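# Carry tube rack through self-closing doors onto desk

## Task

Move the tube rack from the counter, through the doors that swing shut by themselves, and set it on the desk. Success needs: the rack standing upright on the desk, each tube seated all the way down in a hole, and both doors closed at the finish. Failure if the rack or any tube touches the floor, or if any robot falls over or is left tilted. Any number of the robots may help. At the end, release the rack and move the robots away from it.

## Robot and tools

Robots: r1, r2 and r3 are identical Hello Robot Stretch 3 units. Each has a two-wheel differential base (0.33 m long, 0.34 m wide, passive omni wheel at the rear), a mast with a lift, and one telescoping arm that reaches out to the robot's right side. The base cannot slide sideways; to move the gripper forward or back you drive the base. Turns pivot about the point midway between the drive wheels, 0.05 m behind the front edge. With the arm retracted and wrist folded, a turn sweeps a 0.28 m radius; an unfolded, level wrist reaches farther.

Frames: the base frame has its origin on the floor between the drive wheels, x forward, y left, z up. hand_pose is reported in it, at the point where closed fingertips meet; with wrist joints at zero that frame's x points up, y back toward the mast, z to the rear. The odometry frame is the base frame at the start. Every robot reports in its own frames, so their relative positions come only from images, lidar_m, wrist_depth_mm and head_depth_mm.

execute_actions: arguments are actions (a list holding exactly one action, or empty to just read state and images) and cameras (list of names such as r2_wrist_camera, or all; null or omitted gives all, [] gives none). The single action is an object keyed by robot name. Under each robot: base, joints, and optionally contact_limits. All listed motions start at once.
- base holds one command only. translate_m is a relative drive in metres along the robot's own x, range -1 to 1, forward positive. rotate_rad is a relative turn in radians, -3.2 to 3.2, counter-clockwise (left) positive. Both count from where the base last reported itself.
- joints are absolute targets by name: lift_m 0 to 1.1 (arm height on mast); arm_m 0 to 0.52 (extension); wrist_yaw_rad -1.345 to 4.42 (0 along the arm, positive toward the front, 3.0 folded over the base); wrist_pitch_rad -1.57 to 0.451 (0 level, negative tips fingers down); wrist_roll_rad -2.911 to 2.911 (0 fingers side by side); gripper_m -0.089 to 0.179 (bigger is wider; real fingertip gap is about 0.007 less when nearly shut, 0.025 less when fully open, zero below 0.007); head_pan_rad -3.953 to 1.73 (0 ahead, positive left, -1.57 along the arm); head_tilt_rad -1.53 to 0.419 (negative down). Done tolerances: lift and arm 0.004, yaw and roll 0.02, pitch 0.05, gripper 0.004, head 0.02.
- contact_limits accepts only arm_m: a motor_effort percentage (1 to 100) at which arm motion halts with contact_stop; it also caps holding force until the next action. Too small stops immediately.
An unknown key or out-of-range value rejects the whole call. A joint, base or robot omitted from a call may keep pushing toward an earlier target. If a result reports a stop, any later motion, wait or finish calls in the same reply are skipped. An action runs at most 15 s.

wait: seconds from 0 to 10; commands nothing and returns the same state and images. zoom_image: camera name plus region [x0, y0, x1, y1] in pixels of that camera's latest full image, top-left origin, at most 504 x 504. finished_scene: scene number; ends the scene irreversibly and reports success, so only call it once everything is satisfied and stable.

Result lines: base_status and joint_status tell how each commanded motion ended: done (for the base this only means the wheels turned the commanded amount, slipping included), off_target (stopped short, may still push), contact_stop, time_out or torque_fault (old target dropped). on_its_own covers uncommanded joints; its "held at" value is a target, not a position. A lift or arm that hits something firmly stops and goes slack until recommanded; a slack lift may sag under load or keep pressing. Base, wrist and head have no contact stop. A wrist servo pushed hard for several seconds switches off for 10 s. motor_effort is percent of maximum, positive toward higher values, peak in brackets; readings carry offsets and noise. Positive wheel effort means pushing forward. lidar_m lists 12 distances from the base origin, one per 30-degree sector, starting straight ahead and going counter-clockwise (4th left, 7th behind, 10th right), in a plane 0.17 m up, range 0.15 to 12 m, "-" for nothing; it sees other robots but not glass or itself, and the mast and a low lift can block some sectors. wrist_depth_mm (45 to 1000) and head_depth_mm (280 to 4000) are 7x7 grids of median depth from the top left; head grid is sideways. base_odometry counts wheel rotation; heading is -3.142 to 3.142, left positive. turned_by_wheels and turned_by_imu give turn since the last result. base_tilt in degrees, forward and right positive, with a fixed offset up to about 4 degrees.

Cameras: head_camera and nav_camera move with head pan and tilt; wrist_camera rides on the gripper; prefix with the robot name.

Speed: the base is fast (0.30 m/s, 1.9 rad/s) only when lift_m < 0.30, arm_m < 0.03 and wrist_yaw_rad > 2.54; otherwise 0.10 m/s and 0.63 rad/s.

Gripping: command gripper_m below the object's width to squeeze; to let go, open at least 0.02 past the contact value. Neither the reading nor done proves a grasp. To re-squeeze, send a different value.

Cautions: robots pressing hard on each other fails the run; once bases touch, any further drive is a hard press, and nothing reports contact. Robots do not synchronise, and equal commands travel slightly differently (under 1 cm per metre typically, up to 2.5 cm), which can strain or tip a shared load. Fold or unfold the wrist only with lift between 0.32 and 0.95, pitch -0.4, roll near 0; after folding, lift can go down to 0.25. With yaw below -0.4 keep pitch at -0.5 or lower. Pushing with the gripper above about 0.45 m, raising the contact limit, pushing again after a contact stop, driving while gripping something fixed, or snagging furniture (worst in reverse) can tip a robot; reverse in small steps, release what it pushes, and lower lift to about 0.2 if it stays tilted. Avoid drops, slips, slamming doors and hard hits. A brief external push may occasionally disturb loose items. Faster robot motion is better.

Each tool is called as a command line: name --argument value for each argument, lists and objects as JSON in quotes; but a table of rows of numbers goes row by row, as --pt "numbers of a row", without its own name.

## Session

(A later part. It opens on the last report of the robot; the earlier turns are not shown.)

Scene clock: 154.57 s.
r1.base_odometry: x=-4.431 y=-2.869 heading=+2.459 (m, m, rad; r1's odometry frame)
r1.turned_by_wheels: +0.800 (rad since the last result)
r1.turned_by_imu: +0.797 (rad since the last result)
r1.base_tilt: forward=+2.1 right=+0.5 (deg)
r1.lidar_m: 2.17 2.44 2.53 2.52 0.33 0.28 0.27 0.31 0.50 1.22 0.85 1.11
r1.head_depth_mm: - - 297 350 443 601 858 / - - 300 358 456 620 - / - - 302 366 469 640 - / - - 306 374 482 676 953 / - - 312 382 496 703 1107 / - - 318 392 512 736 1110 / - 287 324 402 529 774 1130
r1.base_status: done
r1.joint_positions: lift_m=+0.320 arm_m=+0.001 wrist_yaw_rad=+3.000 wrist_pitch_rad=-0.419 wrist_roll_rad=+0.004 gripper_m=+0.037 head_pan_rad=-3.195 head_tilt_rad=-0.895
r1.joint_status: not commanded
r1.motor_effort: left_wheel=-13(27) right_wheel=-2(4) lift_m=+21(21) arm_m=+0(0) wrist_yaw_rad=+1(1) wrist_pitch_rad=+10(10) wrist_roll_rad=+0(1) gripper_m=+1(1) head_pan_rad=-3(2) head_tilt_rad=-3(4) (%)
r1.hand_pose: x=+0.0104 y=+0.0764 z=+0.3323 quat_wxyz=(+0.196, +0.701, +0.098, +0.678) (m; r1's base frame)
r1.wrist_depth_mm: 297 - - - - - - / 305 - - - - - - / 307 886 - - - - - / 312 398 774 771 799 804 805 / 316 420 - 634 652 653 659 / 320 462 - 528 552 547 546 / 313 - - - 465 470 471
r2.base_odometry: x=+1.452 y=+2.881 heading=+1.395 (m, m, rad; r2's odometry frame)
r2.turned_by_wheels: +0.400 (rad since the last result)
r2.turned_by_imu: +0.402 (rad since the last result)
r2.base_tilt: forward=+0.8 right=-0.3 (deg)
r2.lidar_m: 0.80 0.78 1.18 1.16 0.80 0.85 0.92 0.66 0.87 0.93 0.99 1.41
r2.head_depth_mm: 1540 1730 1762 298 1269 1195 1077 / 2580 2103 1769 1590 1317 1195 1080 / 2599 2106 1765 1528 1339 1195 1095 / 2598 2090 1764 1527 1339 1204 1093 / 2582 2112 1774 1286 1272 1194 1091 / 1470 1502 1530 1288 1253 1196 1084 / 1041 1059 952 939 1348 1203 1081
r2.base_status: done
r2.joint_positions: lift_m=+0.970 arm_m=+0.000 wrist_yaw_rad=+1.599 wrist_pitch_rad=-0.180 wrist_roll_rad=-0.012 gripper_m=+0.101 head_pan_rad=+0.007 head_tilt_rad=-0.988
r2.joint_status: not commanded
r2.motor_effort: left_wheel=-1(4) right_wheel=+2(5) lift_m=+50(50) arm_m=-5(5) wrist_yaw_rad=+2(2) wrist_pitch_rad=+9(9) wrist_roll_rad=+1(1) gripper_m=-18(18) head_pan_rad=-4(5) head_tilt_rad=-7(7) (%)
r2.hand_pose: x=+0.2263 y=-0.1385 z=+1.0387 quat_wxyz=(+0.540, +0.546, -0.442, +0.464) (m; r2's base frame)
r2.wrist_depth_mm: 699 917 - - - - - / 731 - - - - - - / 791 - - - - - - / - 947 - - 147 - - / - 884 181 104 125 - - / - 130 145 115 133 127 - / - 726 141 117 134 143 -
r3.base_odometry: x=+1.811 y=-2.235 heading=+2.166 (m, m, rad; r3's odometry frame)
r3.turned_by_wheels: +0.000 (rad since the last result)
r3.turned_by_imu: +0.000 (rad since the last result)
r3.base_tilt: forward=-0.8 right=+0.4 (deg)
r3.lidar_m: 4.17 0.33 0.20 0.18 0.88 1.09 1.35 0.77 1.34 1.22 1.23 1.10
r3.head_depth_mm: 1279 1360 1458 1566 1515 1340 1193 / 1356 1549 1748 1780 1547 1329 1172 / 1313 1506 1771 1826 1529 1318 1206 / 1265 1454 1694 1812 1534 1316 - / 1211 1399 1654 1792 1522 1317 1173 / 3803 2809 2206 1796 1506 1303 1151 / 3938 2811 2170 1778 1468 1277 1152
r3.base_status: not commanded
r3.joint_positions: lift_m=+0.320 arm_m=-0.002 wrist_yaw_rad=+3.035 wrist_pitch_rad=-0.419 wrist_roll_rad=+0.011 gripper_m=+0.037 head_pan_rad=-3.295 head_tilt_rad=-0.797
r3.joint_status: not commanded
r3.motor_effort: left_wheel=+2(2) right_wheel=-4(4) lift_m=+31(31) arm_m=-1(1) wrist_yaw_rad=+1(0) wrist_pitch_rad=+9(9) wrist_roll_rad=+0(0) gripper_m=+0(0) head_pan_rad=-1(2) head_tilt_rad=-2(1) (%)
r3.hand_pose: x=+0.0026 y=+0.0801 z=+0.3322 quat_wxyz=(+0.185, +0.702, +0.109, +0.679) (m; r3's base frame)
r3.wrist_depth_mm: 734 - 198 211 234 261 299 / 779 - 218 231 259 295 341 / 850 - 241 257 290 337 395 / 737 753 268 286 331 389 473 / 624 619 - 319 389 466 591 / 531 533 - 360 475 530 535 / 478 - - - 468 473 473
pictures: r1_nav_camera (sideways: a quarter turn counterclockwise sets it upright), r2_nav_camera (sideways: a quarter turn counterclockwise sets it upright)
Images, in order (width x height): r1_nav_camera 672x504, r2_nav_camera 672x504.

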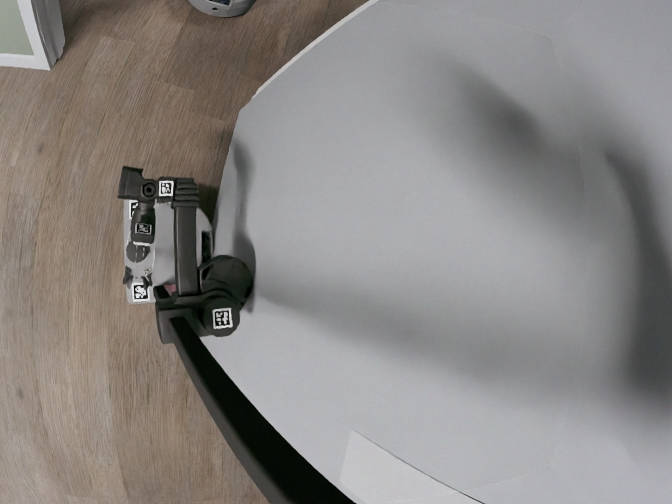

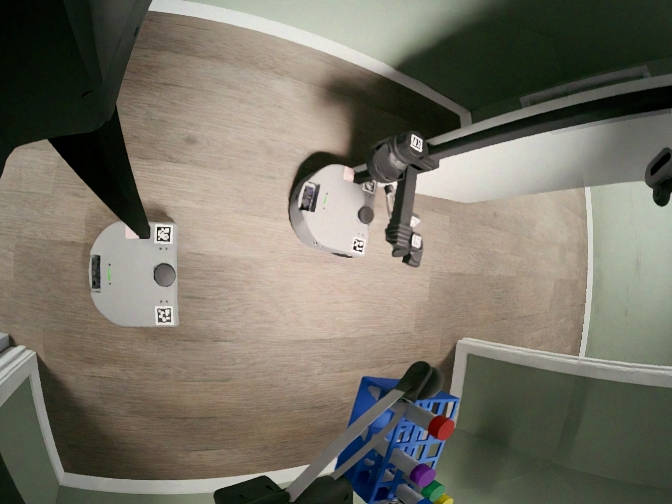

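execute_actions --actions '[{"r2":{"base":{"rotate_rad":-0.48}},"r1":{"base":{"translate_m":0.2}}}]' --cameras '[]'

execute_actions --actions '[{"r2":{"base":{"translate_m":0.72}},"r1":{"base":{"translate_m":0.7}}}]' --cameras '[]'

execute_actions --actions '[{"r2":{"base":{"rotate_rad":0.6}},"r1":{"base":{"translate_m":0.25}}}]' --cameras '["r2_nav_camera","r1_nav_camera"]'

Scene clock: 158.53 s.
r1.base_odometry: x=-4.587 y=-2.743 heading=+2.459 (m, m, rad; r1's odometry frame)
r1.turned_by_wheels: +0.000 (rad since the last result)
r1.turned_by_imu: +0.000 (rad since the last result)
r1.base_tilt: forward=+2.2 right=+0.5 (deg)
r1.lidar_m: 1.97 2.22 2.50 2.49 0.28 0.27 0.27 0.36 1.33 1.32 0.76 1.18
r1.head_depth_mm: - - 290 330 407 530 697 / - - 299 352 440 584 - / - - 310 376 479 645 - / - 290 329 404 526 752 1082 / - 299 350 438 585 872 1140 / - 309 375 477 655 1041 1142 / 289 327 402 524 746 1229 1139
r1.base_status: done
r1.joint_positions: lift_m=+0.320 arm_m=+0.001 wrist_yaw_rad=+3.000 wrist_pitch_rad=-0.419 wrist_roll_rad=+0.004 gripper_m=+0.037 head_pan_rad=-3.195 head_tilt_rad=-0.895
r1.joint_status: not commanded
r1.motor_effort: left_wheel=-6(9) right_wheel=-8(8) lift_m=+22(21) arm_m=-1(0) wrist_yaw_rad=+0(0) wrist_pitch_rad=+10(10) wrist_roll_rad=+0(0) gripper_m=+0(1) head_pan_rad=-4(2) head_tilt_rad=-3(3) (%)
r1.hand_pose: x=+0.0104 y=+0.0764 z=+0.3323 quat_wxyz=(+0.196, +0.701, +0.098, +0.678) (m; r1's base frame)
r1.wrist_depth_mm: - - - - - - - / 250 - - - - - - / 256 - - - - - - / 265 716 794 783 786 812 830 / 274 341 - 640 657 651 659 / 282 365 - 527 547 547 546 / 283 - - - 467 467 475
r2.base_odometry: x=+1.452 y=+2.881 heading=+0.915 (m, m, rad; r2's odometry frame)
r2.turned_by_wheels: -0.480 (rad since the last result)
r2.turned_by_imu: -0.484 (rad since the last result)
r2.base_tilt: forward=+0.9 right=-0.3 (deg)
r2.lidar_m: 1.48 0.78 0.78 1.18 1.17 0.81 1.33 0.78 0.66 0.91 0.93 1.00
r2.head_depth_mm: 1273 1400 1534 298 1273 1191 1072 / 1505 1684 1728 1582 1315 1195 1076 / 1679 1935 1762 1515 1342 1194 1094 / 1603 1909 1774 1529 1342 1200 1092 / 1538 1834 1766 1525 1345 1203 1098 / 2528 2097 1763 1538 1327 1201 1082 / 2609 2110 1787 1478 1174 1185 1085
r2.base_status: done
r2.joint_positions: lift_m=+0.970 arm_m=+0.000 wrist_yaw_rad=+1.599 wrist_pitch_rad=-0.180 wrist_roll_rad=-0.012 gripper_m=+0.101 head_pan_rad=+0.007 head_tilt_rad=-0.988
r2.joint_status: not commanded
r2.motor_effort: left_wheel=+3(7) right_wheel=-3(6) lift_m=+50(49) arm_m=-5(5) wrist_yaw_rad=+2(1) wrist_pitch_rad=+9(9) wrist_roll_rad=+1(1) gripper_m=-18(18) head_pan_rad=-4(4) head_tilt_rad=-7(7) (%)
r2.hand_pose: x=+0.2263 y=-0.1385 z=+1.0387 quat_wxyz=(+0.540, +0.546, -0.442, +0.464) (m; r2's base frame)
r2.wrist_depth_mm: - - - - - 856 668 / - - - - - 845 678 / - - - - - 885 674 / - - - - 147 833 683 / - - 182 104 125 805 711 / - 129 145 116 133 127 707 / - - 141 118 134 143 692
r3.base_odometry: x=+1.811 y=-2.235 heading=+2.166 (m, m, rad; r3's odometry frame)
r3.turned_by_wheels: +0.000 (rad since the last result)
r3.turned_by_imu: -0.001 (rad since the last result)
r3.base_tilt: forward=-0.7 right=+0.3 (deg)
r3.lidar_m: 4.17 0.33 0.20 0.18 0.88 1.09 1.35 0.76 1.34 1.22 1.24 1.10
r3.head_depth_mm: 1285 1360 1457 1561 1522 1336 1188 / 1359 1552 1737 1774 1540 1330 1170 / 1302 1510 1778 1815 1536 1332 1204 / 1257 1450 1695 1809 1522 1318 - / 1212 1400 1648 1801 1519 1314 1177 / 3748 2820 2177 1785 1507 1311 1154 / 3929 2827 2089 1776 1329 1255 1148
r3.base_status: not commanded
r3.joint_positions: lift_m=+0.320 arm_m=-0.002 wrist_yaw_rad=+3.035 wrist_pitch_rad=-0.419 wrist_roll_rad=+0.011 gripper_m=+0.037 head_pan_rad=-3.295 head_tilt_rad=-0.797
r3.joint_status: not commanded
r3.motor_effort: left_wheel=+2(2) right_wheel=-4(3) lift_m=+31(31) arm_m=-1(2) wrist_yaw_rad=+0(1) wrist_pitch_rad=+9(9) wrist_roll_rad=+0(0) gripper_m=+0(1) head_pan_rad=-2(1) head_tilt_rad=-1(1) (%)
r3.hand_pose: x=+0.0026 y=+0.0801 z=+0.3322 quat_wxyz=(+0.185, +0.702, +0.109, +0.679) (m; r3's base frame)
r3.wrist_depth_mm: 743 - 198 211 234 263 297 / 792 - 219 230 259 294 343 / 843 - 241 255 290 333 399 / 750 739 266 285 329 390 470 / 614 630 - 319 390 463 588 / 530 537 - 359 480 522 543 / 480 - - - 468 470 473
pictures: none
No camera images: the call's "cameras" was empty. Leave "cameras" out to get every camera's image.

Scene clock: 166.77 s.
r1.base_odometry: x=-5.130 y=-2.301 heading=+2.459 (m, m, rad; r1's odometry frame)
r1.turned_by_wheels: +0.000 (rad since the last result)
r1.turned_by_imu: +0.000 (rad since the last result)
r1.base_tilt: forward=+2.1 right=+0.5 (deg)
r1.lidar_m: 1.28 1.44 2.37 2.36 2.63 2.85 1.83 0.83 0.74 0.79 0.88 1.29
r1.head_depth_mm: 2521 2391 1949 1638 1416 1251 1139 / 2548 2404 1964 1649 1427 1254 - / 2603 2421 1965 1668 1426 1265 - / 2604 2452 1986 1682 1451 1269 1172 / 2614 2483 2005 1680 1446 1272 1158 / 2141 2216 2005 1701 1460 1287 1147 / 1657 1718 1731 1669 1481 1300 1156
r1.base_status: done
r1.joint_positions: lift_m=+0.320 arm_m=+0.001 wrist_yaw_rad=+3.000 wrist_pitch_rad=-0.419 wrist_roll_rad=+0.004 gripper_m=+0.037 head_pan_rad=-3.195 head_tilt_rad=-0.895
r1.joint_status: not commanded
r1.motor_effort: left_wheel=-2(6) right_wheel=+2(5) lift_m=+21(21) arm_m=+0(2) wrist_yaw_rad=+0(0) wrist_pitch_rad=+10(11) wrist_roll_rad=-1(1) gripper_m=-1(1) head_pan_rad=-3(2) head_tilt_rad=-3(3) (%)
r1.hand_pose: x=+0.0104 y=+0.0764 z=+0.3323 quat_wxyz=(+0.196, +0.701, +0.098, +0.678) (m; r1's base frame)
r1.wrist_depth_mm: - - - - - - - / - - - - - - - / 972 - - - - - - / 755 761 780 792 797 811 824 / 621 618 - 642 662 640 659 / 518 520 - 533 550 535 549 / 451 - - - 460 468 475
r2.base_odometry: x=+1.891 y=+3.451 heading=+0.915 (m, m, rad; r2's odometry frame)
r2.turned_by_wheels: +0.000 (rad since the last result)
r2.turned_by_imu: -0.003 (rad since the last result)
r2.base_tilt: forward=+0.9 right=-0.4 (deg)
r2.lidar_m: 1.01 0.99 1.02 0.55 0.56 1.56 1.35 1.22 0.82 0.65 0.64 0.69
r2.head_depth_mm: 866 955 1039 298 1231 1193 1077 / 1001 1136 1300 1439 1316 1193 1075 / 998 1199 1498 1515 1343 1197 1092 / 958 1139 1407 1530 1341 1194 1093 / 918 1083 1330 1495 1347 1202 1096 / 883 1028 1275 1492 1349 1202 1081 / 848 2018 1782 1529 1350 1198 1082
r2.base_status: done
r2.joint_positions: lift_m=+0.970 arm_m=+0.000 wrist_yaw_rad=+1.599 wrist_pitch_rad=-0.180 wrist_roll_rad=-0.012 gripper_m=+0.101 head_pan_rad=+0.007 head_tilt_rad=-0.988
r2.joint_status: not commanded
r2.motor_effort: left_wheel=+3(4) right_wheel=-3(4) lift_m=+50(50) arm_m=-5(5) wrist_yaw_rad=+2(2) wrist_pitch_rad=+9(9) wrist_roll_rad=+1(1) gripper_m=-18(18) head_pan_rad=-5(4) head_tilt_rad=-6(6) (%)
r2.hand_pose: x=+0.2263 y=-0.1385 z=+1.0387 quat_wxyz=(+0.540, +0.546, -0.442, +0.464) (m; r2's base frame)
r2.wrist_depth_mm: - 844 912 962 745 529 415 / - 882 945 - 749 537 421 / - 930 979 - 765 549 424 / - - - - 147 507 422 / - - 181 105 125 496 435 / - 129 145 116 133 127 442 / - - 141 118 134 143 434
r3.base_odometry: x=+1.811 y=-2.235 heading=+2.166 (m, m, rad; r3's odometry frame)
r3.turned_by_wheels: +0.000 (rad since the last result)
r3.turned_by_imu: -0.001 (rad since the last result)
r3.base_tilt: forward=-0.6 right=+0.3 (deg)
r3.lidar_m: 4.17 0.33 0.20 0.18 0.88 1.09 1.35 1.47 1.34 0.42 1.23 1.10
r3.head_depth_mm: 1280 1363 1464 1569 1531 1332 1190 / 1355 1541 1738 1775 1546 1330 1171 / 1311 1500 1779 1814 1539 1330 1200 / 1265 1454 1682 1812 1524 1316 - / 1212 1392 1649 1789 1515 1310 1181 / 1346 1540 1769 1787 1520 1304 1149 / 1293 1456 1666 1783 1504 1295 1149
r3.base_status: not commanded
r3.joint_positions: lift_m=+0.320 arm_m=-0.002 wrist_yaw_rad=+3.035 wrist_pitch_rad=-0.419 wrist_roll_rad=+0.011 gripper_m=+0.037 head_pan_rad=-3.295 head_tilt_rad=-0.797
r3.joint_status: not commanded
r3.motor_effort: left_wheel=+2(2) right_wheel=-5(3) lift_m=+31(31) arm_m=-1(1) wrist_yaw_rad=+0(0) wrist_pitch_rad=+9(9) wrist_roll_rad=+0(0) gripper_m=+0(0) head_pan_rad=-2(2) head_tilt_rad=-1(1) (%)
r3.hand_pose: x=+0.0026 y=+0.0801 z=+0.3322 quat_wxyz=(+0.185, +0.702, +0.109, +0.679) (m; r3's base frame)
r3.wrist_depth_mm: 739 - 198 211 234 263 299 / 799 - 218 231 260 295 340 / 846 - 241 256 289 335 395 / 730 737 268 284 328 387 473 / 628 624 - 320 389 465 595 / 535 536 - 357 479 522 537 / 478 - - - 470 470 467
pictures: none
No camera images: the call's "cameras" was empty. Leave "cameras" out to get every camera's image.

Scene clock: 170.50 s.
r1.base_odometry: x=-5.324 y=-2.143 heading=+2.459 (m, m, rad; r1's odometry frame)
r1.turned_by_wheels: +0.000 (rad since the last result)
r1.turned_by_imu: +0.000 (rad since the last result)
r1.base_tilt: forward=+2.1 right=+0.5 (deg)
r1.lidar_m: 1.03 1.17 2.32 2.31 2.58 3.10 1.94 1.02 0.84 0.83 0.93 1.04
r1.head_depth_mm: 2735 2391 1945 1665 1418 1247 1128 / 2739 2413 1949 1644 1429 1255 - / 2818 2413 1968 1656 1428 1268 - / 2828 2449 1989 1670 1451 1268 1162 / 2859 2500 2002 1686 1450 1278 1153 / 2275 2326 2030 1701 1469 1286 1138 / 1763 1773 1847 1705 1480 1297 1155
r1.base_status: done
r1.joint_positions: lift_m=+0.320 arm_m=+0.001 wrist_yaw_rad=+3.000 wrist_pitch_rad=-0.419 wrist_roll_rad=+0.004 gripper_m=+0.037 head_pan_rad=-3.195 head_tilt_rad=-0.895
r1.joint_status: not commanded
r1.motor_effort: left_wheel=-3(3) right_wheel=+2(5) lift_m=+21(21) arm_m=-1(1) wrist_yaw_rad=+1(0) wrist_pitch_rad=+10(10) wrist_roll_rad=-1(1) gripper_m=+1(1) head_pan_rad=-3(4) head_tilt_rad=-3(3) (%)
r1.hand_pose: x=+0.0104 y=+0.0764 z=+0.3323 quat_wxyz=(+0.196, +0.701, +0.098, +0.678) (m; r1's base frame)
r1.wrist_depth_mm: - - - - - - - / - - - - - - - / 957 - - - - - - / 755 758 770 793 826 828 810 / 615 628 - 630 658 656 661 / 518 524 - 528 551 547 551 / 454 - - - 460 468 473
r2.base_odometry: x=+1.891 y=+3.451 heading=+1.515 (m, m, rad; r2's odometry frame)
r2.turned_by_wheels: +0.600 (rad since the last result)
r2.turned_by_imu: +0.604 (rad since the last result)
r2.base_tilt: forward=+0.9 right=-0.4 (deg)
r2.lidar_m: 0.99 0.96 0.55 0.71 1.49 1.30 1.22 0.78 0.64 0.64 0.71 0.99
r2.head_depth_mm: 860 994 1185 298 1268 1192 1075 / 2587 2038 1320 1438 1312 1191 1077 / 2595 2105 1769 1523 1339 1197 1093 / 2615 2102 1760 1521 1342 1200 1098 / 2605 2116 1760 1519 1341 1192 1095 / 2606 2102 1767 1532 1347 1198 1081 / 2623 2108 1672 1511 1343 1202 1065
r2.base_status: done
r2.joint_positions: lift_m=+0.970 arm_m=+0.000 wrist_yaw_rad=+1.599 wrist_pitch_rad=-0.180 wrist_roll_rad=-0.012 gripper_m=+0.101 head_pan_rad=+0.007 head_tilt_rad=-0.988
r2.joint_status: not commanded
r2.motor_effort: left_wheel=-1(4) right_wheel=+3(5) lift_m=+50(50) arm_m=-6(5) wrist_yaw_rad=+3(3) wrist_pitch_rad=+9(9) wrist_roll_rad=+1(1) gripper_m=-18(18) head_pan_rad=-4(5) head_tilt_rad=-7(7) (%)
r2.hand_pose: x=+0.2263 y=-0.1385 z=+1.0387 quat_wxyz=(+0.540, +0.546, -0.442, +0.464) (m; r2's base frame)
r2.wrist_depth_mm: 908 - - - 809 778 730 / 940 - - - 827 807 760 / 955 - - - 878 838 780 / 957 - - - 147 845 823 / 966 - 181 104 125 872 845 / 976 130 146 115 133 127 823 / 931 - 141 118 134 143 767
r3.base_odometry: x=+1.811 y=-2.235 heading=+2.166 (m, m, rad; r3's odometry frame)
r3.turned_by_wheels: +0.000 (rad since the last result)
r3.turned_by_imu: -0.001 (rad since the last result)
r3.base_tilt: forward=-0.7 right=+0.4 (deg)
r3.lidar_m: 4.17 0.33 0.20 0.18 0.88 1.09 1.35 1.41 0.49 0.48 1.24 1.10
r3.head_depth_mm: 1279 1361 1462 1570 1526 1332 1196 / 1354 1540 1745 1789 1541 1328 1169 / 1305 1506 1775 1823 1536 1320 1209 / 1258 1445 1695 1793 1531 1312 - / 1213 1399 1644 1808 1518 1310 1178 / 1246 1422 1645 1792 1510 1308 1158 / 1206 1366 1577 1728 1495 1300 1148
r3.base_status: not commanded
r3.joint_positions: lift_m=+0.320 arm_m=-0.002 wrist_yaw_rad=+3.035 wrist_pitch_rad=-0.419 wrist_roll_rad=+0.011 gripper_m=+0.037 head_pan_rad=-3.295 head_tilt_rad=-0.797
r3.joint_status: not commanded
r3.motor_effort: left_wheel=+2(2) right_wheel=-4(5) lift_m=+32(30) arm_m=-1(1) wrist_yaw_rad=+0(0) wrist_pitch_rad=+9(9) wrist_roll_rad=+0(0) gripper_m=+0(1) head_pan_rad=-2(1) head_tilt_rad=-1(1) (%)
r3.hand_pose: x=+0.0026 y=+0.0801 z=+0.3322 quat_wxyz=(+0.185, +0.702, +0.109, +0.679) (m; r3's base frame)
r3.wrist_depth_mm: 725 - 199 212 235 263 297 / 797 - 218 230 260 294 338 / 851 - 242 254 289 335 398 / 723 744 268 284 330 390 480 / 614 618 - 318 389 465 593 / 535 529 - 360 477 523 539 / 476 - - - 464 469 465
pictures: r1_nav_camera (sideways: a quarter turn counterclockwise sets it upright), r2_nav_camera (sideways: a quarter turn counterclockwise sets it upright)
Images, in order (width x height): r1_nav_camera 672x504, r2_nav_camera 672x504.

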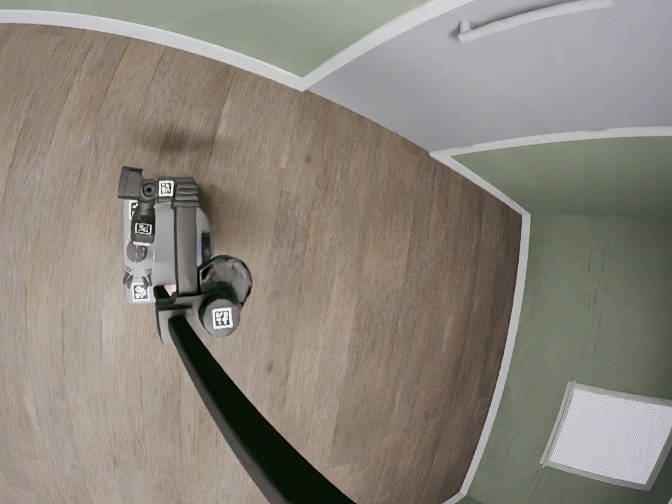

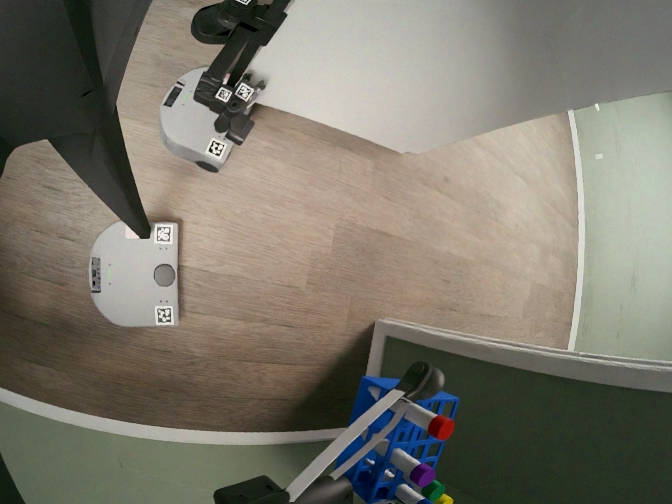

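execute_actions --actions '[{"r2":{"base":{"translate_m":0.4}}}]' --cameras '[]'

execute_actions --actions '[{"r2":{"base":{"rotate_rad":0.35}}}]' --cameras '[]'

execute_actions --actions '[{"r2":{"base":{"translate_m":0.4}}}]' --cameras '["r2_nav_camera"]'

Scene clock: 175.97 s.
r1.base_odometry: x=-5.324 y=-2.143 heading=+2.459 (m, m, rad; r1's odometry frame)
r1.turned_by_wheels: +0.000 (rad since the last result)
r1.turned_by_imu: +0.000 (rad since the last result)
r1.base_tilt: forward=+2.2 right=+0.4 (deg)
r1.lidar_m: 1.03 1.17 2.32 2.31 2.57 3.10 1.94 1.02 0.84 0.84 0.93 1.03
r1.head_depth_mm: 2689 2383 1930 1643 1422 1250 1136 / 2762 2414 1947 1656 1422 1256 - / 2804 2447 1971 1662 1441 1267 - / 2872 2428 1995 1690 1437 1272 1167 / 2812 2488 2015 1704 1450 1280 1157 / 2271 2312 2019 1695 1469 1285 1136 / 1761 1806 1860 1711 1483 1290 1147
r1.base_status: not commanded
r1.joint_positions: lift_m=+0.320 arm_m=+0.001 wrist_yaw_rad=+3.000 wrist_pitch_rad=-0.419 wrist_roll_rad=+0.004 gripper_m=+0.037 head_pan_rad=-3.195 head_tilt_rad=-0.895
r1.joint_status: not commanded
r1.motor_effort: left_wheel=-2(3) right_wheel=+2(2) lift_m=+21(21) arm_m=+0(1) wrist_yaw_rad=+0(0) wrist_pitch_rad=+10(10) wrist_roll_rad=-1(0) gripper_m=+1(2) head_pan_rad=-3(2) head_tilt_rad=-3(3) (%)
r1.hand_pose: x=+0.0104 y=+0.0764 z=+0.3323 quat_wxyz=(+0.196, +0.701, +0.098, +0.678) (m; r1's base frame)
r1.wrist_depth_mm: - - - - - - - / - - - - - - - / 963 - - - - - - / 744 758 770 783 785 807 819 / 609 621 - 644 651 646 657 / 522 524 - 536 546 541 549 / 453 - - - 462 465 468
r2.base_odometry: x=+1.914 y=+3.851 heading=+1.515 (m, m, rad; r2's odometry frame)
r2.turned_by_wheels: +0.000 (rad since the last result)
r2.turned_by_imu: -0.002 (rad since the last result)
r2.base_tilt: forward=+0.9 right=-0.3 (deg)
r2.lidar_m: 3.84 0.90 0.71 0.70 0.55 1.69 1.61 0.87 0.71 0.71 0.74 0.61
r2.head_depth_mm: 2602 2093 755 298 1221 1192 1074 / 2570 2083 1754 1467 1291 1193 1077 / 2574 2089 1762 1524 1340 1197 1092 / 2629 2106 1767 1526 1345 1194 1095 / 2611 2079 1762 1529 1341 1198 1098 / 2598 2092 1773 1532 1337 1199 1083 / 2619 2110 1767 1529 1343 1203 1081
r2.base_status: done
r2.joint_positions: lift_m=+0.970 arm_m=+0.000 wrist_yaw_rad=+1.599 wrist_pitch_rad=-0.180 wrist_roll_rad=-0.012 gripper_m=+0.101 head_pan_rad=+0.007 head_tilt_rad=-0.988
r2.joint_status: not commanded
r2.motor_effort: left_wheel=-1(3) right_wheel=+1(6) lift_m=+50(50) arm_m=-5(5) wrist_yaw_rad=+0(2) wrist_pitch_rad=+9(9) wrist_roll_rad=+1(1) gripper_m=-18(18) head_pan_rad=-4(4) head_tilt_rad=-7(7) (%)
r2.hand_pose: x=+0.2263 y=-0.1385 z=+1.0387 quat_wxyz=(+0.540, +0.546, -0.442, +0.464) (m; r2's base frame)
r2.wrist_depth_mm: - - - - 444 427 409 / - - - - 460 448 428 / - - - - 481 467 443 / - - - - 147 473 457 / - - 182 105 126 498 481 / - 129 148 117 133 127 497 / 916 - 141 118 134 143 516
r3.base_odometry: x=+1.811 y=-2.235 heading=+2.166 (m, m, rad; r3's odometry frame)
r3.turned_by_wheels: +0.000 (rad since the last result)
r3.turned_by_imu: -0.001 (rad since the last result)
r3.base_tilt: forward=-0.6 right=+0.4 (deg)
r3.lidar_m: 4.16 0.33 0.20 0.18 0.88 1.09 1.35 1.41 1.34 1.22 0.42 1.10
r3.head_depth_mm: 1278 1365 1458 1571 1528 1334 1193 / 1354 1541 1750 1787 1547 1327 1171 / 1300 1501 1779 1825 1535 1327 1207 / 1257 1441 1685 1810 1520 1314 - / 1209 1390 1649 1801 1509 1309 1169 / 1242 1415 1645 1792 1514 1315 1150 / 1199 1359 1572 1738 1509 1301 1145
r3.base_status: not commanded
r3.joint_positions: lift_m=+0.320 arm_m=-0.002 wrist_yaw_rad=+3.035 wrist_pitch_rad=-0.419 wrist_roll_rad=+0.011 gripper_m=+0.037 head_pan_rad=-3.295 head_tilt_rad=-0.797
r3.joint_status: not commanded
r3.motor_effort: left_wheel=+2(2) right_wheel=-4(4) lift_m=+31(31) arm_m=-1(1) wrist_yaw_rad=+0(1) wrist_pitch_rad=+9(9) wrist_roll_rad=+0(0) gripper_m=+0(0) head_pan_rad=-2(1) head_tilt_rad=-2(0) (%)
r3.hand_pose: x=+0.0026 y=+0.0801 z=+0.3322 quat_wxyz=(+0.185, +0.702, +0.109, +0.679) (m; r3's base frame)
r3.wrist_depth_mm: 735 - 199 210 235 262 297 / 791 - 217 231 259 294 340 / 834 - 241 255 289 334 395 / 741 744 266 285 330 388 476 / 623 629 - 315 386 461 584 / 532 529 - 358 477 523 537 / 482 - - - 470 471 479
pictures: none
No camera images: the call's "cameras" was empty. Leave "cameras" out to get every camera's image.

Scene clock: 177.47 s.
r1.base_odometry: x=-5.324 y=-2.143 heading=+2.459 (m, m, rad; r1's odometry frame)
r1.turned_by_wheels: +0.000 (rad since the last result)
r1.turned_by_imu: +0.000 (rad since the last result)
r1.base_tilt: forward=+2.2 right=+0.5 (deg)
r1.lidar_m: 1.03 1.16 2.32 2.31 2.57 3.10 1.94 1.01 0.84 0.83 0.93 1.04
r1.head_depth_mm: 2720 2351 1946 1643 1413 1248 1132 / 2742 2402 1961 1637 1419 1253 - / 2779 2419 1981 1652 1426 1262 - / 2814 2434 1990 1690 1439 1261 1172 / 2837 2460 2015 1699 1455 1278 1153 / 2248 2259 2024 1712 1464 1289 1141 / 1758 1799 1854 1714 1471 1289 1143
r1.base_status: not commanded
r1.joint_positions: lift_m=+0.320 arm_m=+0.001 wrist_yaw_rad=+3.000 wrist_pitch_rad=-0.419 wrist_roll_rad=+0.004 gripper_m=+0.037 head_pan_rad=-3.195 head_tilt_rad=-0.895
r1.joint_status: not commanded
r1.motor_effort: left_wheel=-2(3) right_wheel=+2(2) lift_m=+22(22) arm_m=+0(1) wrist_yaw_rad=+1(1) wrist_pitch_rad=+10(10) wrist_roll_rad=+0(1) gripper_m=+0(0) head_pan_rad=-5(3) head_tilt_rad=-3(3) (%)
r1.hand_pose: x=+0.0104 y=+0.0764 z=+0.3323 quat_wxyz=(+0.196, +0.701, +0.098, +0.678) (m; r1's base frame)
r1.wrist_depth_mm: - - - - - - - / - - - - - - - / 970 - - - - - - / 749 761 773 781 790 803 836 / 617 616 - 628 652 652 653 / 519 526 - 531 546 542 543 / 451 - - - 465 468 477
r2.base_odometry: x=+1.914 y=+3.851 heading=+1.865 (m, m, rad; r2's odometry frame)
r2.turned_by_wheels: +0.350 (rad since the last result)
r2.turned_by_imu: +0.352 (rad since the last result)
r2.base_tilt: forward=+0.9 right=-0.3 (deg)
r2.lidar_m: 3.67 0.74 0.70 0.55 1.75 1.61 1.00 0.74 0.71 0.74 0.62 0.61
r2.head_depth_mm: 2568 2097 1755 298 1135 1190 1076 / 2563 2089 1756 1584 1312 1193 1075 / 2580 2082 1763 1521 1344 1195 1092 / 2608 2087 1766 1518 1340 1196 1094 / 2624 2101 1765 1534 1342 1197 1096 / 2603 1946 1262 1421 1350 1204 1081 / 845 913 1021 1168 1299 1203 1083
r2.base_status: done
r2.joint_positions: lift_m=+0.970 arm_m=+0.000 wrist_yaw_rad=+1.599 wrist_pitch_rad=-0.180 wrist_roll_rad=-0.012 gripper_m=+0.101 head_pan_rad=+0.007 head_tilt_rad=-0.988
r2.joint_status: not commanded
r2.motor_effort: left_wheel=-1(3) right_wheel=+3(5) lift_m=+50(50) arm_m=-5(5) wrist_yaw_rad=+2(1) wrist_pitch_rad=+9(9) wrist_roll_rad=+1(1) gripper_m=-18(18) head_pan_rad=-4(4) head_tilt_rad=-6(7) (%)
r2.hand_pose: x=+0.2263 y=-0.1385 z=+1.0387 quat_wxyz=(+0.540, +0.546, -0.442, +0.464) (m; r2's base frame)
r2.wrist_depth_mm: 652 836 - - - - 381 / 670 877 - - - - 355 / 693 906 - - - - 355 / 701 833 - - 147 - 371 / 730 822 182 105 125 459 381 / 727 130 148 117 133 128 396 / 703 830 142 118 135 143 403
r3.base_odometry: x=+1.811 y=-2.235 heading=+2.166 (m, m, rad; r3's odometry frame)
r3.turned_by_wheels: +0.000 (rad since the last result)
r3.turned_by_imu: +0.000 (rad since the last result)
r3.base_tilt: forward=-0.7 right=+0.3 (deg)
r3.lidar_m: 4.18 0.33 0.20 0.18 0.88 1.09 1.35 1.41 1.34 1.22 0.44 1.10
r3.head_depth_mm: 1282 1369 1453 1572 1520 1325 1193 / 1354 1541 1745 1785 1539 1333 1168 / 1302 1509 1793 1816 1539 1328 1204 / 1260 1449 1687 1812 1520 1321 - / 1210 1405 1644 1796 1509 1313 1174 / 1235 1411 1644 1783 1514 1313 1151 / 1207 1366 1575 1721 1501 1302 1149
r3.base_status: not commanded
r3.joint_positions: lift_m=+0.320 arm_m=-0.002 wrist_yaw_rad=+3.035 wrist_pitch_rad=-0.419 wrist_roll_rad=+0.011 gripper_m=+0.037 head_pan_rad=-3.295 head_tilt_rad=-0.797
r3.joint_status: not commanded
r3.motor_effort: left_wheel=+2(2) right_wheel=-5(4) lift_m=+31(32) arm_m=-1(1) wrist_yaw_rad=+0(0) wrist_pitch_rad=+9(9) wrist_roll_rad=+0(0) gripper_m=+0(0) head_pan_rad=-2(1) head_tilt_rad=-1(1) (%)
r3.hand_pose: x=+0.0026 y=+0.0801 z=+0.3322 quat_wxyz=(+0.185, +0.702, +0.109, +0.679) (m; r3's base frame)
r3.wrist_depth_mm: 734 - 199 211 235 263 298 / 799 - 217 231 259 293 340 / 839 - 240 255 291 335 396 / 737 735 268 284 330 390 476 / 623 622 - 318 385 468 590 / 541 536 - 360 471 524 551 / 480 - - - 469 475 470
pictures: none
No camera images: the call's "cameras" was empty. Leave "cameras" out to get every camera's image.

Scene clock: 182.40 s.
r1.base_odometry: x=-5.324 y=-2.143 heading=+2.459 (m, m, rad; r1's odometry frame)
r1.turned_by_wheels: +0.000 (rad since the last result)
r1.turned_by_imu: +0.000 (rad since the last result)
r1.base_tilt: forward=+2.2 right=+0.5 (deg)
r1.lidar_m: 1.03 1.16 2.32 2.31 2.57 3.11 1.94 1.01 0.84 0.84 0.93 1.04
r1.head_depth_mm: 2700 2387 1925 1624 1417 1246 1134 / 2715 2394 1976 1638 1430 1253 - / 2809 2455 1969 1664 1435 1269 - / 2866 2443 1979 1674 1454 1270 1170 / 2826 2484 2015 1702 1451 1279 1152 / 2263 2297 2028 1695 1466 1294 1141 / 1759 1801 1868 1713 1468 1296 1148
r1.base_status: not commanded
r1.joint_positions: lift_m=+0.320 arm_m=+0.001 wrist_yaw_rad=+3.000 wrist_pitch_rad=-0.419 wrist_roll_rad=+0.004 gripper_m=+0.037 head_pan_rad=-3.195 head_tilt_rad=-0.895
r1.joint_status: not commanded
r1.motor_effort: left_wheel=-3(3) right_wheel=+2(2) lift_m=+22(22) arm_m=-1(0) wrist_yaw_rad=+0(0) wrist_pitch_rad=+10(10) wrist_roll_rad=+0(1) gripper_m=+0(1) head_pan_rad=-2(2) head_tilt_rad=-3(3) (%)
r1.hand_pose: x=+0.0104 y=+0.0764 z=+0.3323 quat_wxyz=(+0.196, +0.701, +0.098, +0.678) (m; r1's base frame)
r1.wrist_depth_mm: - - - - - - - / - - - - - - - / 978 - - - - - - / 744 766 785 774 792 820 827 / 623 621 - 631 651 647 667 / 518 524 - 535 557 542 549 / 453 - - - 465 466 476
r2.base_odometry: x=+1.798 y=+4.234 heading=+1.864 (m, m, rad; r2's odometry frame)
r2.turned_by_wheels: +0.000 (rad since the last result)
r2.turned_by_imu: -0.002 (rad since the last result)
r2.base_tilt: forward=+1.0 right=-0.4 (deg)
r2.lidar_m: 3.30 0.55 0.52 0.53 0.70 1.98 1.29 0.94 0.91 0.42 0.45 3.50
r2.head_depth_mm: 2585 2092 1758 298 1270 1192 1072 / 2559 2091 1751 1576 1312 1194 1079 / 2580 2091 1773 1514 1340 1194 1094 / 2580 2085 1764 1523 1341 1198 1094 / 2591 2105 1758 1531 1345 1196 1091 / 2599 2114 1778 1525 1281 1199 1081 / 2610 2114 884 908 1004 1164 1083
r2.base_status: done
r2.joint_positions: lift_m=+0.970 arm_m=+0.000 wrist_yaw_rad=+1.599 wrist_pitch_rad=-0.180 wrist_roll_rad=-0.012 gripper_m=+0.101 head_pan_rad=+0.007 head_tilt_rad=-0.988
r2.joint_status: not commanded
r2.motor_effort: left_wheel=-1(0) right_wheel=+1(6) lift_m=+50(50) arm_m=-5(5) wrist_yaw_rad=+2(1) wrist_pitch_rad=+9(9) wrist_roll_rad=+1(1) gripper_m=-18(18) head_pan_rad=-5(5) head_tilt_rad=-6(7) (%)
r2.hand_pose: x=+0.2263 y=-0.1385 z=+1.0387 quat_wxyz=(+0.540, +0.546, -0.442, +0.464) (m; r2's base frame)
r2.wrist_depth_mm: - - - - - - - / - - - - - - - / 575 - - - - - - / 583 - - - 147 - - / 587 - 181 105 125 - - / 601 129 145 116 134 127 - / 596 707 141 118 134 143 -
r3.base_odometry: x=+1.811 y=-2.235 heading=+2.166 (m, m, rad; r3's odometry frame)
r3.turned_by_wheels: +0.000 (rad since the last result)
r3.turned_by_imu: -0.001 (rad since the last result)
r3.base_tilt: forward=-0.8 right=+0.4 (deg)
r3.lidar_m: 0.54 0.33 0.20 0.18 0.88 1.09 1.35 1.41 1.34 1.22 1.23 0.54
r3.head_depth_mm: 1285 1368 1460 1575 1531 1336 1194 / 1345 1541 1742 1781 1555 1333 1167 / 1310 1502 1781 1822 1542 1319 1205 / 1260 1450 1699 1814 1523 1318 - / 1214 1394 1638 1813 1509 1311 1185 / 1239 1412 1642 1773 1499 1304 1151 / 1206 1357 1577 1727 1505 1299 1144
r3.base_status: not commanded
r3.joint_positions: lift_m=+0.320 arm_m=-0.002 wrist_yaw_rad=+3.035 wrist_pitch_rad=-0.419 wrist_roll_rad=+0.011 gripper_m=+0.037 head_pan_rad=-3.295 head_tilt_rad=-0.797
r3.joint_status: not commanded
r3.motor_effort: left_wheel=+2(2) right_wheel=-4(4) lift_m=+32(32) arm_m=-2(1) wrist_yaw_rad=+0(0) wrist_pitch_rad=+9(9) wrist_roll_rad=+0(1) gripper_m=+0(0) head_pan_rad=-1(1) head_tilt_rad=+0(1) (%)
r3.hand_pose: x=+0.0026 y=+0.0801 z=+0.3322 quat_wxyz=(+0.185, +0.702, +0.109, +0.679) (m; r3's base frame)
r3.wrist_depth_mm: 736 - 199 210 234 264 301 / 785 - 217 231 259 294 342 / 846 - 241 256 290 338 397 / 735 745 269 285 331 389 478 / 615 620 - 319 390 461 594 / 533 540 - 359 473 517 540 / 473 - - - 463 474 473
pictures: r2_nav_camera (sideways: a quarter turn counterclockwise sets it upright)
Images, in order (width x height): r2_nav_camera 672x504.

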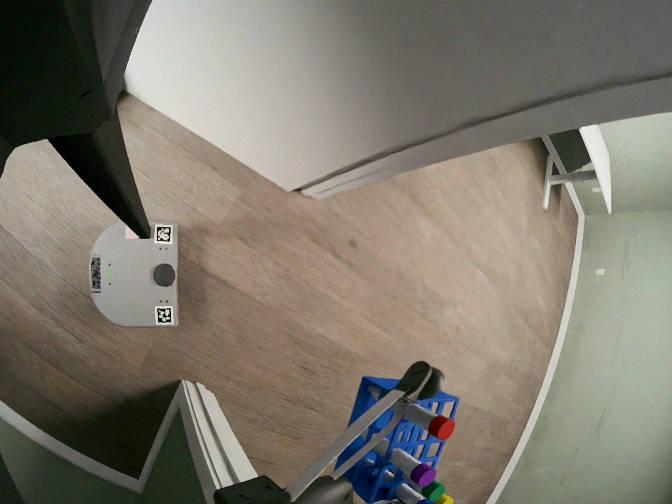

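execute_actions --actions '[{"r2":{"base":{"rotate_rad":-0.15}}}]' --cameras '[]'

execute_actions --actions '[{"r2":{"base":{"translate_m":1.0},"joints":{"head_pan_rad":0.8,"head_tilt_rad":-0.6}}}]' --cameras '["r2_nav_camera"]'

execute_actions --actions '[{"r2":{"base":{"rotate_rad":0.6},"joints":{"head_pan_rad":0}},"r3":{"base":{"rotate_rad":-0.9}}}]' --cameras '["r2_nav_camera","r2_head_camera","r3_nav_camera"]'

Scene clock: 184.57 s.
r1.base_odometry: x=-5.324 y=-2.143 heading=+2.459 (m, m, rad; r1's odometry frame)
r1.turned_by_wheels: +0.000 (rad since the last result)
r1.turned_by_imu: +0.000 (rad since the last result)
r1.base_tilt: forward=+2.2 right=+0.5 (deg)
r1.lidar_m: 1.03 1.16 2.31 2.31 2.58 3.11 1.94 1.02 0.84 0.84 0.93 1.04
r1.head_depth_mm: 2722 2374 1923 1624 1422 1245 1134 / 2771 2405 1958 1649 1429 1256 - / 2796 2431 1967 1661 1447 1266 - / 2787 2464 1977 1680 1443 1275 1165 / 2855 2474 1992 1691 1461 1284 1151 / 2260 2307 2015 1709 1458 1280 1140 / 1777 1808 1865 1710 1474 1288 1149
r1.base_status: not commanded
r1.joint_positions: lift_m=+0.320 arm_m=+0.001 wrist_yaw_rad=+3.000 wrist_pitch_rad=-0.419 wrist_roll_rad=+0.004 gripper_m=+0.037 head_pan_rad=-3.195 head_tilt_rad=-0.895
r1.joint_status: not commanded
r1.motor_effort: left_wheel=-3(2) right_wheel=+1(2) lift_m=+21(22) arm_m=-1(1) wrist_yaw_rad=+0(1) wrist_pitch_rad=+10(11) wrist_roll_rad=-1(1) gripper_m=+0(1) head_pan_rad=-2(3) head_tilt_rad=-3(3) (%)
r1.hand_pose: x=+0.0104 y=+0.0764 z=+0.3323 quat_wxyz=(+0.196, +0.701, +0.098, +0.678) (m; r1's base frame)
r1.wrist_depth_mm: - - - - - - - / - - - - - - - / 974 - - - - - - / 744 771 786 777 791 817 822 / 621 616 - 632 647 656 653 / 518 524 - 536 550 540 548 / 454 - - - 462 468 475
r2.base_odometry: x=+1.798 y=+4.234 heading=+1.715 (m, m, rad; r2's odometry frame)
r2.turned_by_wheels: -0.150 (rad since the last result)
r2.turned_by_imu: -0.152 (rad since the last result)
r2.base_tilt: forward=+1.0 right=-0.3 (deg)
r2.lidar_m: 3.54 0.59 0.52 0.52 0.63 0.69 1.53 1.00 0.91 0.42 0.42 3.50
r2.head_depth_mm: 2585 2082 1759 298 1272 1196 1074 / 2579 2102 1750 1585 1314 1192 1078 / 2582 2089 1756 1517 1346 1199 1092 / 2603 2113 1763 1521 1337 1198 1097 / 2611 2109 1769 1526 1338 1196 1096 / 2592 2106 1783 1531 1345 1199 1084 / 2598 2115 1784 1531 1120 1161 1085
r2.base_status: done
r2.joint_positions: lift_m=+0.970 arm_m=+0.000 wrist_yaw_rad=+1.599 wrist_pitch_rad=-0.180 wrist_roll_rad=-0.012 gripper_m=+0.101 head_pan_rad=+0.007 head_tilt_rad=-0.988
r2.joint_status: not commanded
r2.motor_effort: left_wheel=+2(6) right_wheel=-3(6) lift_m=+49(50) arm_m=-5(5) wrist_yaw_rad=+2(2) wrist_pitch_rad=+9(9) wrist_roll_rad=+1(1) gripper_m=-18(18) head_pan_rad=-5(4) head_tilt_rad=-7(6) (%)
r2.hand_pose: x=+0.2263 y=-0.1385 z=+1.0387 quat_wxyz=(+0.540, +0.546, -0.442, +0.464) (m; r2's base frame)
r2.wrist_depth_mm: - - - - - - - / - - - - - - - / - - - - - - - / - - - - 147 - - / - - 182 104 125 - - / - 130 145 115 133 127 - / - - 141 118 134 143 -
r3.base_odometry: x=+1.811 y=-2.235 heading=+2.166 (m, m, rad; r3's odometry frame)
r3.turned_by_wheels: +0.000 (rad since the last result)
r3.turned_by_imu: +0.000 (rad since the last result)
r3.base_tilt: forward=-0.7 right=+0.3 (deg)
r3.lidar_m: 0.54 0.33 0.20 0.18 0.88 1.09 1.35 1.41 1.34 1.22 1.23 0.68
r3.head_depth_mm: 1281 1365 1458 1563 1523 1338 1193 / 1348 1546 1734 1776 1536 1331 1170 / 1300 1500 1783 1817 1525 1323 1210 / 1262 1446 1703 1799 1523 1315 - / 1208 1399 1637 1807 1525 1313 1175 / 1237 1418 1645 1791 1506 1305 1148 / 1206 1364 1572 1736 1497 1298 1151
r3.base_status: not commanded
r3.joint_positions: lift_m=+0.320 arm_m=-0.002 wrist_yaw_rad=+3.035 wrist_pitch_rad=-0.419 wrist_roll_rad=+0.011 gripper_m=+0.037 head_pan_rad=-3.295 head_tilt_rad=-0.797
r3.joint_status: not commanded
r3.motor_effort: left_wheel=+2(2) right_wheel=-4(4) lift_m=+31(31) arm_m=-2(1) wrist_yaw_rad=-1(0) wrist_pitch_rad=+9(9) wrist_roll_rad=+0(1) gripper_m=+0(0) head_pan_rad=-1(1) head_tilt_rad=+0(1) (%)
r3.hand_pose: x=+0.0026 y=+0.0801 z=+0.3322 quat_wxyz=(+0.185, +0.702, +0.109, +0.679) (m; r3's base frame)
r3.wrist_depth_mm: 736 - 199 211 234 263 298 / 792 - 219 231 259 294 340 / 849 - 241 256 290 335 395 / 731 754 266 284 333 391 468 / 616 622 - 317 385 468 590 / 532 539 - 361 478 528 543 / 478 - - - 470 470 469
pictures: none
No camera images: the call's "cameras" was empty. Leave "cameras" out to get every camera's image.

Scene clock: 195.53 s.
r1.base_odometry: x=-5.324 y=-2.143 heading=+2.459 (m, m, rad; r1's odometry frame)
r1.turned_by_wheels: +0.000 (rad since the last result)
r1.turned_by_imu: +0.000 (rad since the last result)
r1.base_tilt: forward=+2.1 right=+0.5 (deg)
r1.lidar_m: 1.03 1.16 2.32 2.31 2.57 3.09 1.93 1.02 0.84 0.84 0.93 1.04
r1.head_depth_mm: 2721 2362 1932 1635 1417 1248 1136 / 2792 2381 1961 1646 1436 1254 - / 2790 2454 1957 1643 1431 1273 - / 2802 2474 1979 1664 1448 1268 1168 / 2852 2468 1992 1686 1443 1274 1153 / 2257 2328 2046 1708 1463 1281 1142 / 1761 1798 1872 1715 1470 1289 1145
r1.base_status: not commanded
r1.joint_positions: lift_m=+0.320 arm_m=+0.001 wrist_yaw_rad=+3.000 wrist_pitch_rad=-0.419 wrist_roll_rad=+0.004 gripper_m=+0.037 head_pan_rad=-3.195 head_tilt_rad=-0.895
r1.joint_status: not commanded
r1.motor_effort: left_wheel=-3(3) right_wheel=+2(2) lift_m=+21(21) arm_m=+0(0) wrist_yaw_rad=+0(0) wrist_pitch_rad=+10(10) wrist_roll_rad=+0(1) gripper_m=+0(0) head_pan_rad=-3(3) head_tilt_rad=-3(3) (%)
r1.hand_pose: x=+0.0104 y=+0.0764 z=+0.3323 quat_wxyz=(+0.196, +0.701, +0.098, +0.678) (m; r1's base frame)
r1.wrist_depth_mm: - - - - - - - / - - - - - - - / 980 - - - - - - / 756 753 792 786 801 815 821 / 617 622 - 642 650 647 644 / 520 522 - 535 548 535 549 / 454 - - - 463 470 473
r2.base_odometry: x=+1.655 y=+5.223 heading=+1.715 (m, m, rad; r2's odometry frame)
r2.turned_by_wheels: +0.000 (rad since the last result)
r2.turned_by_imu: -0.004 (rad since the last result)
r2.base_tilt: forward=+0.8 right=-0.3 (deg)
r2.lidar_m: 2.61 2.40 1.99 0.92 0.58 0.58 2.15 0.89 1.40 2.33 2.83 2.59
r2.head_depth_mm: 2435 2634 3010 2281 1766 1427 1196 / 2332 2496 2792 2273 1756 1429 1197 / 2232 2365 2753 2265 1751 1422 1193 / 2159 2289 2676 2268 1768 1424 1198 / 2081 2248 2548 2256 1747 1413 1193 / 2013 2156 2432 2196 1749 1420 1190 / 1940 2085 2360 2246 1742 1417 1189
r2.base_status: done
r2.joint_positions: lift_m=+0.970 arm_m=+0.000 wrist_yaw_rad=+1.599 wrist_pitch_rad=-0.180 wrist_roll_rad=-0.012 gripper_m=+0.101 head_pan_rad=+0.793 head_tilt_rad=-0.606
r2.joint_status: all done
r2.motor_effort: left_wheel=+3(6) right_wheel=-3(4) lift_m=+50(50) arm_m=-5(4) wrist_yaw_rad=+2(2) wrist_pitch_rad=+9(9) wrist_roll_rad=+1(1) gripper_m=-18(18) head_pan_rad=+4(49) head_tilt_rad=+3(31) (%)
r2.hand_pose: x=+0.2263 y=-0.1385 z=+1.0387 quat_wxyz=(+0.540, +0.546, -0.442, +0.464) (m; r2's base frame)
r2.wrist_depth_mm: - - - - - - - / - - - - - - - / - - - - - - - / - - - - 147 - - / - - 180 104 126 - - / - 130 145 116 133 127 - / - - 141 118 134 143 -
r3.base_odometry: x=+1.811 y=-2.235 heading=+2.166 (m, m, rad; r3's odometry frame)
r3.turned_by_wheels: +0.000 (rad since the last result)
r3.turned_by_imu: -0.002 (rad since the last result)
r3.base_tilt: forward=-0.7 right=+0.5 (deg)
r3.lidar_m: 1.45 0.33 0.20 0.18 0.88 1.09 1.35 1.41 1.34 1.22 1.23 1.10
r3.head_depth_mm: 1267 1362 1460 1558 1523 1341 1196 / 1352 1561 1731 1769 1547 1325 1174 / 1305 1508 1785 1821 1530 1323 1205 / 1255 1454 1701 1810 1514 1323 - / 1212 1401 1648 1801 1534 1314 1174 / 1238 1420 1641 1788 1503 1302 1150 / 1210 1365 1575 1736 1507 1301 1141
r3.base_status: not commanded
r3.joint_positions: lift_m=+0.320 arm_m=-0.002 wrist_yaw_rad=+3.035 wrist_pitch_rad=-0.419 wrist_roll_rad=+0.011 gripper_m=+0.037 head_pan_rad=-3.295 head_tilt_rad=-0.797
r3.joint_status: not commanded
r3.motor_effort: left_wheel=+2(2) right_wheel=-5(4) lift_m=+31(30) arm_m=-2(1) wrist_yaw_rad=+0(0) wrist_pitch_rad=+9(9) wrist_roll_rad=+0(0) gripper_m=+0(0) head_pan_rad=-1(1) head_tilt_rad=-1(1) (%)
r3.hand_pose: x=+0.0026 y=+0.0801 z=+0.3322 quat_wxyz=(+0.185, +0.702, +0.109, +0.679) (m; r3's base frame)
r3.wrist_depth_mm: 722 - 198 211 233 262 298 / 800 - 218 231 259 294 336 / 843 - 240 256 289 336 396 / 752 750 269 287 330 387 474 / 622 626 - 319 388 467 592 / 528 530 - 356 474 526 543 / 473 - - - 469 473 471
pictures: r2_nav_camera (sideways: a quarter turn counterclockwise sets it upright)
Images, in order (width x height): r2_nav_camera 672x504.

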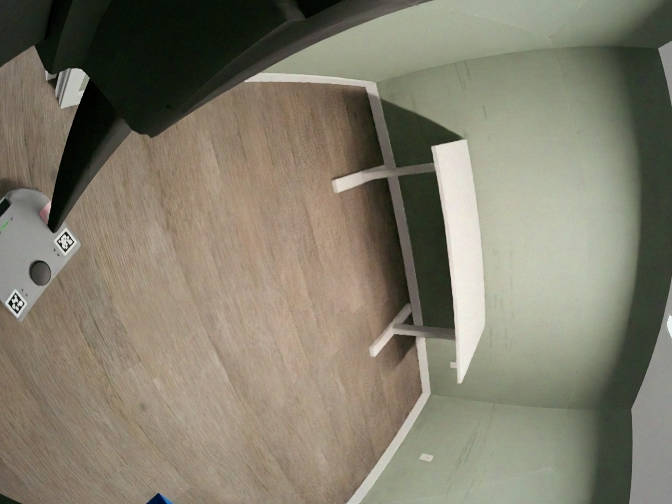

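Scene clock: 197.93 s.
r1.base_odometry: x=-5.324 y=-2.143 heading=+2.459 (m, m, rad; r1's odometry frame)
r1.turned_by_wheels: +0.000 (rad since the last result)
r1.turned_by_imu: +0.000 (rad since the last result)
r1.base_tilt: forward=+2.1 right=+0.5 (deg)
r1.lidar_m: 1.03 1.16 2.32 2.31 2.58 3.10 1.94 1.01 0.84 0.84 0.93 1.04
r1.head_depth_mm: 2756 2407 1937 1641 1411 1250 1134 / 2749 2418 1958 1637 1419 1258 - / 2792 2407 1954 1675 1448 1272 - / 2846 2428 1981 1666 1453 1261 1163 / 2849 2446 2017 1681 1460 1279 1159 / 2281 2305 2025 1707 1462 1276 1152 / 1775 1805 1870 1725 1470 1301 1149
r1.base_status: not commanded
r1.joint_positions: lift_m=+0.320 arm_m=+0.001 wrist_yaw_rad=+3.000 wrist_pitch_rad=-0.419 wrist_roll_rad=+0.004 gripper_m=+0.037 head_pan_rad=-3.195 head_tilt_rad=-0.895
r1.joint_status: not commanded
r1.motor_effort: left_wheel=-2(3) right_wheel=+2(2) lift_m=+21(22) arm_m=-1(1) wrist_yaw_rad=+0(0) wrist_pitch_rad=+10(10) wrist_roll_rad=+0(1) gripper_m=+1(0) head_pan_rad=-3(2) head_tilt_rad=-3(3) (%)
r1.hand_pose: x=+0.0104 y=+0.0764 z=+0.3323 quat_wxyz=(+0.196, +0.701, +0.098, +0.678) (m; r1's base frame)
r1.wrist_depth_mm: - - - - - - - / - - - - - - - / 963 - - - - - - / 747 762 768 776 809 804 820 / 615 625 - 641 655 644 648 / 514 522 - 528 556 545 555 / 450 - - - 462 464 468
r2.base_odometry: x=+1.655 y=+5.223 heading=+2.315 (m, m, rad; r2's odometry frame)
r2.turned_by_wheels: +0.600 (rad since the last result)
r2.turned_by_imu: +0.604 (rad since the last result)
r2.base_tilt: forward=+1.0 right=-0.3 (deg)
r2.lidar_m: 2.40 1.99 0.83 0.58 0.65 1.96 0.89 1.70 2.36 2.74 2.59 2.64
r2.head_depth_mm: 2739 2962 3050 2262 1744 306 302 / 2659 3000 3220 2261 1743 1503 1173 / 2513 2690 3032 2268 1748 1423 1196 / 2375 2496 2841 2261 1740 1422 1192 / 2219 2324 2717 2264 1736 1419 1193 / 2103 2256 2547 2269 1737 1418 1193 / 2004 2123 2390 2249 1731 1416 1191
r2.base_status: done
r2.joint_positions: lift_m=+0.970 arm_m=+0.000 wrist_yaw_rad=+1.599 wrist_pitch_rad=-0.180 wrist_roll_rad=-0.012 gripper_m=+0.101 head_pan_rad=+0.007 head_tilt_rad=-0.606
r2.joint_status: all done
r2.motor_effort: left_wheel=-1(5) right_wheel=+3(5) lift_m=+50(50) arm_m=-5(5) wrist_yaw_rad=+2(2) wrist_pitch_rad=+9(9) wrist_roll_rad=+1(1) gripper_m=-18(18) head_pan_rad=-4(51) head_tilt_rad=+3(3) (%)
r2.hand_pose: x=+0.2263 y=-0.1385 z=+1.0387 quat_wxyz=(+0.540, +0.546, -0.442, +0.464) (m; r2's base frame)
r2.wrist_depth_mm: - - - - - - - / - - - - - - - / - - - - - - - / - - - - 147 - - / - - 181 104 125 - - / - 130 145 116 133 127 - / - - 141 118 134 143 -
r3.base_odometry: x=+1.811 y=-2.235 heading=+1.266 (m, m, rad; r3's odometry frame)
r3.turned_by_wheels: -0.899 (rad since the last result)
r3.turned_by_imu: -0.900 (rad since the last result)
r3.base_tilt: forward=-0.7 right=+0.4 (deg)
r3.lidar_m: 1.27 1.10 0.92 0.36 0.27 0.26 0.91 1.25 1.35 1.46 1.27 1.22
r3.head_depth_mm: 733 821 - 300 351 440 557 / 760 858 979 330 375 475 643 / 785 889 1028 1226 1443 578 652 / 811 925 1077 1291 1477 1318 - / 842 959 1133 1357 1509 1316 1179 / 871 1004 1191 1451 1507 1308 1151 / 907 1047 1245 1542 1501 1298 1152
r3.base_status: done
r3.joint_positions: lift_m=+0.320 arm_m=-0.002 wrist_yaw_rad=+3.035 wrist_pitch_rad=-0.419 wrist_roll_rad=+0.011 gripper_m=+0.037 head_pan_rad=-3.295 head_tilt_rad=-0.797
r3.joint_status: not commanded
r3.on_its_own: right_wheel is at rest, and its effort (-25) is outside its rest range (-18 to +18)
r3.motor_effort: left_wheel=+2(22) right_wheel=-25(31) lift_m=+31(30) arm_m=-1(2) wrist_yaw_rad=+0(0) wrist_pitch_rad=+9(9) wrist_roll_rad=+0(0) gripper_m=-1(0) head_pan_rad=-2(2) head_tilt_rad=-1(0) (%)
r3.hand_pose: x=+0.0026 y=+0.0801 z=+0.3322 quat_wxyz=(+0.185, +0.702, +0.109, +0.679) (m; r3's base frame)
r3.wrist_depth_mm: 240 - 416 665 - - - / 252 - 453 724 - - - / 261 - 495 813 952 942 953 / 272 316 548 720 749 753 760 / 282 343 - 628 644 630 632 / 294 370 - 547 533 536 547 / 297 - - - 469 475 474
pictures: r2_head_camera (sideways: a quarter turn clockwise sets it upright), r2_nav_camera (sideways: a quarter turn counterclockwise sets it upright), r3_nav_camera (sideways: a quarter turn counterclockwise sets it upright)
Images, in order (width x height): r2_head_camera 896x504, r2_nav_camera 672x504, r3_nav_camera 672x504.

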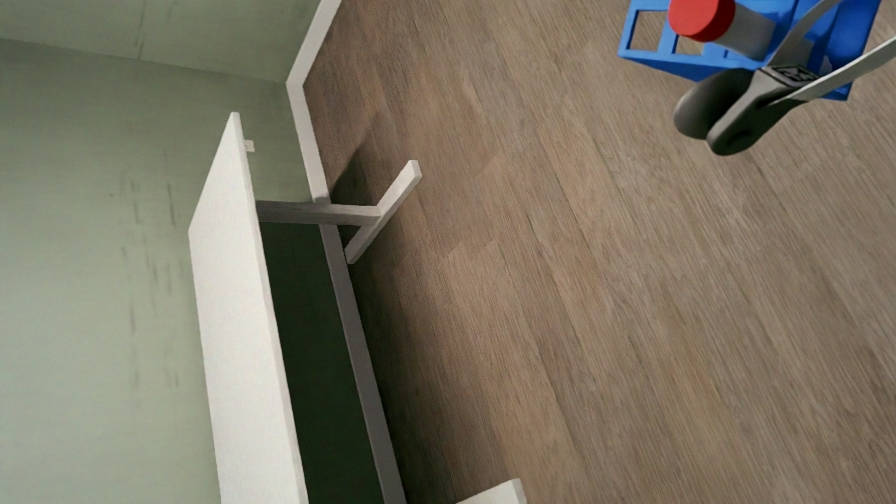

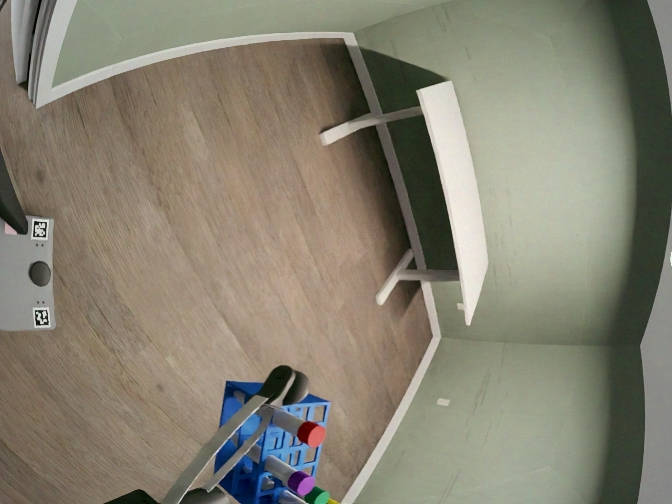

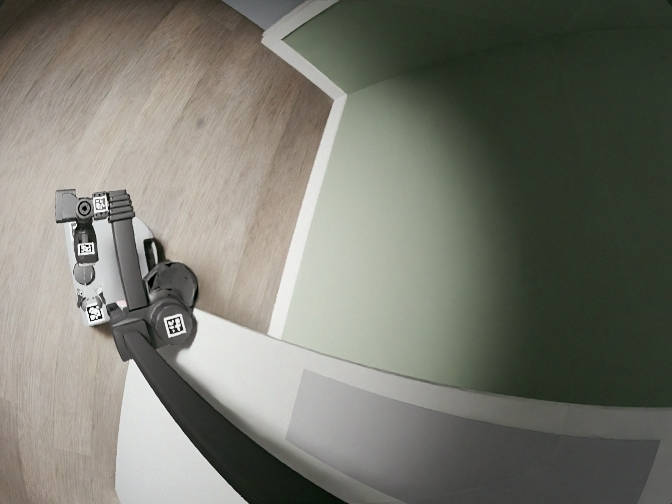

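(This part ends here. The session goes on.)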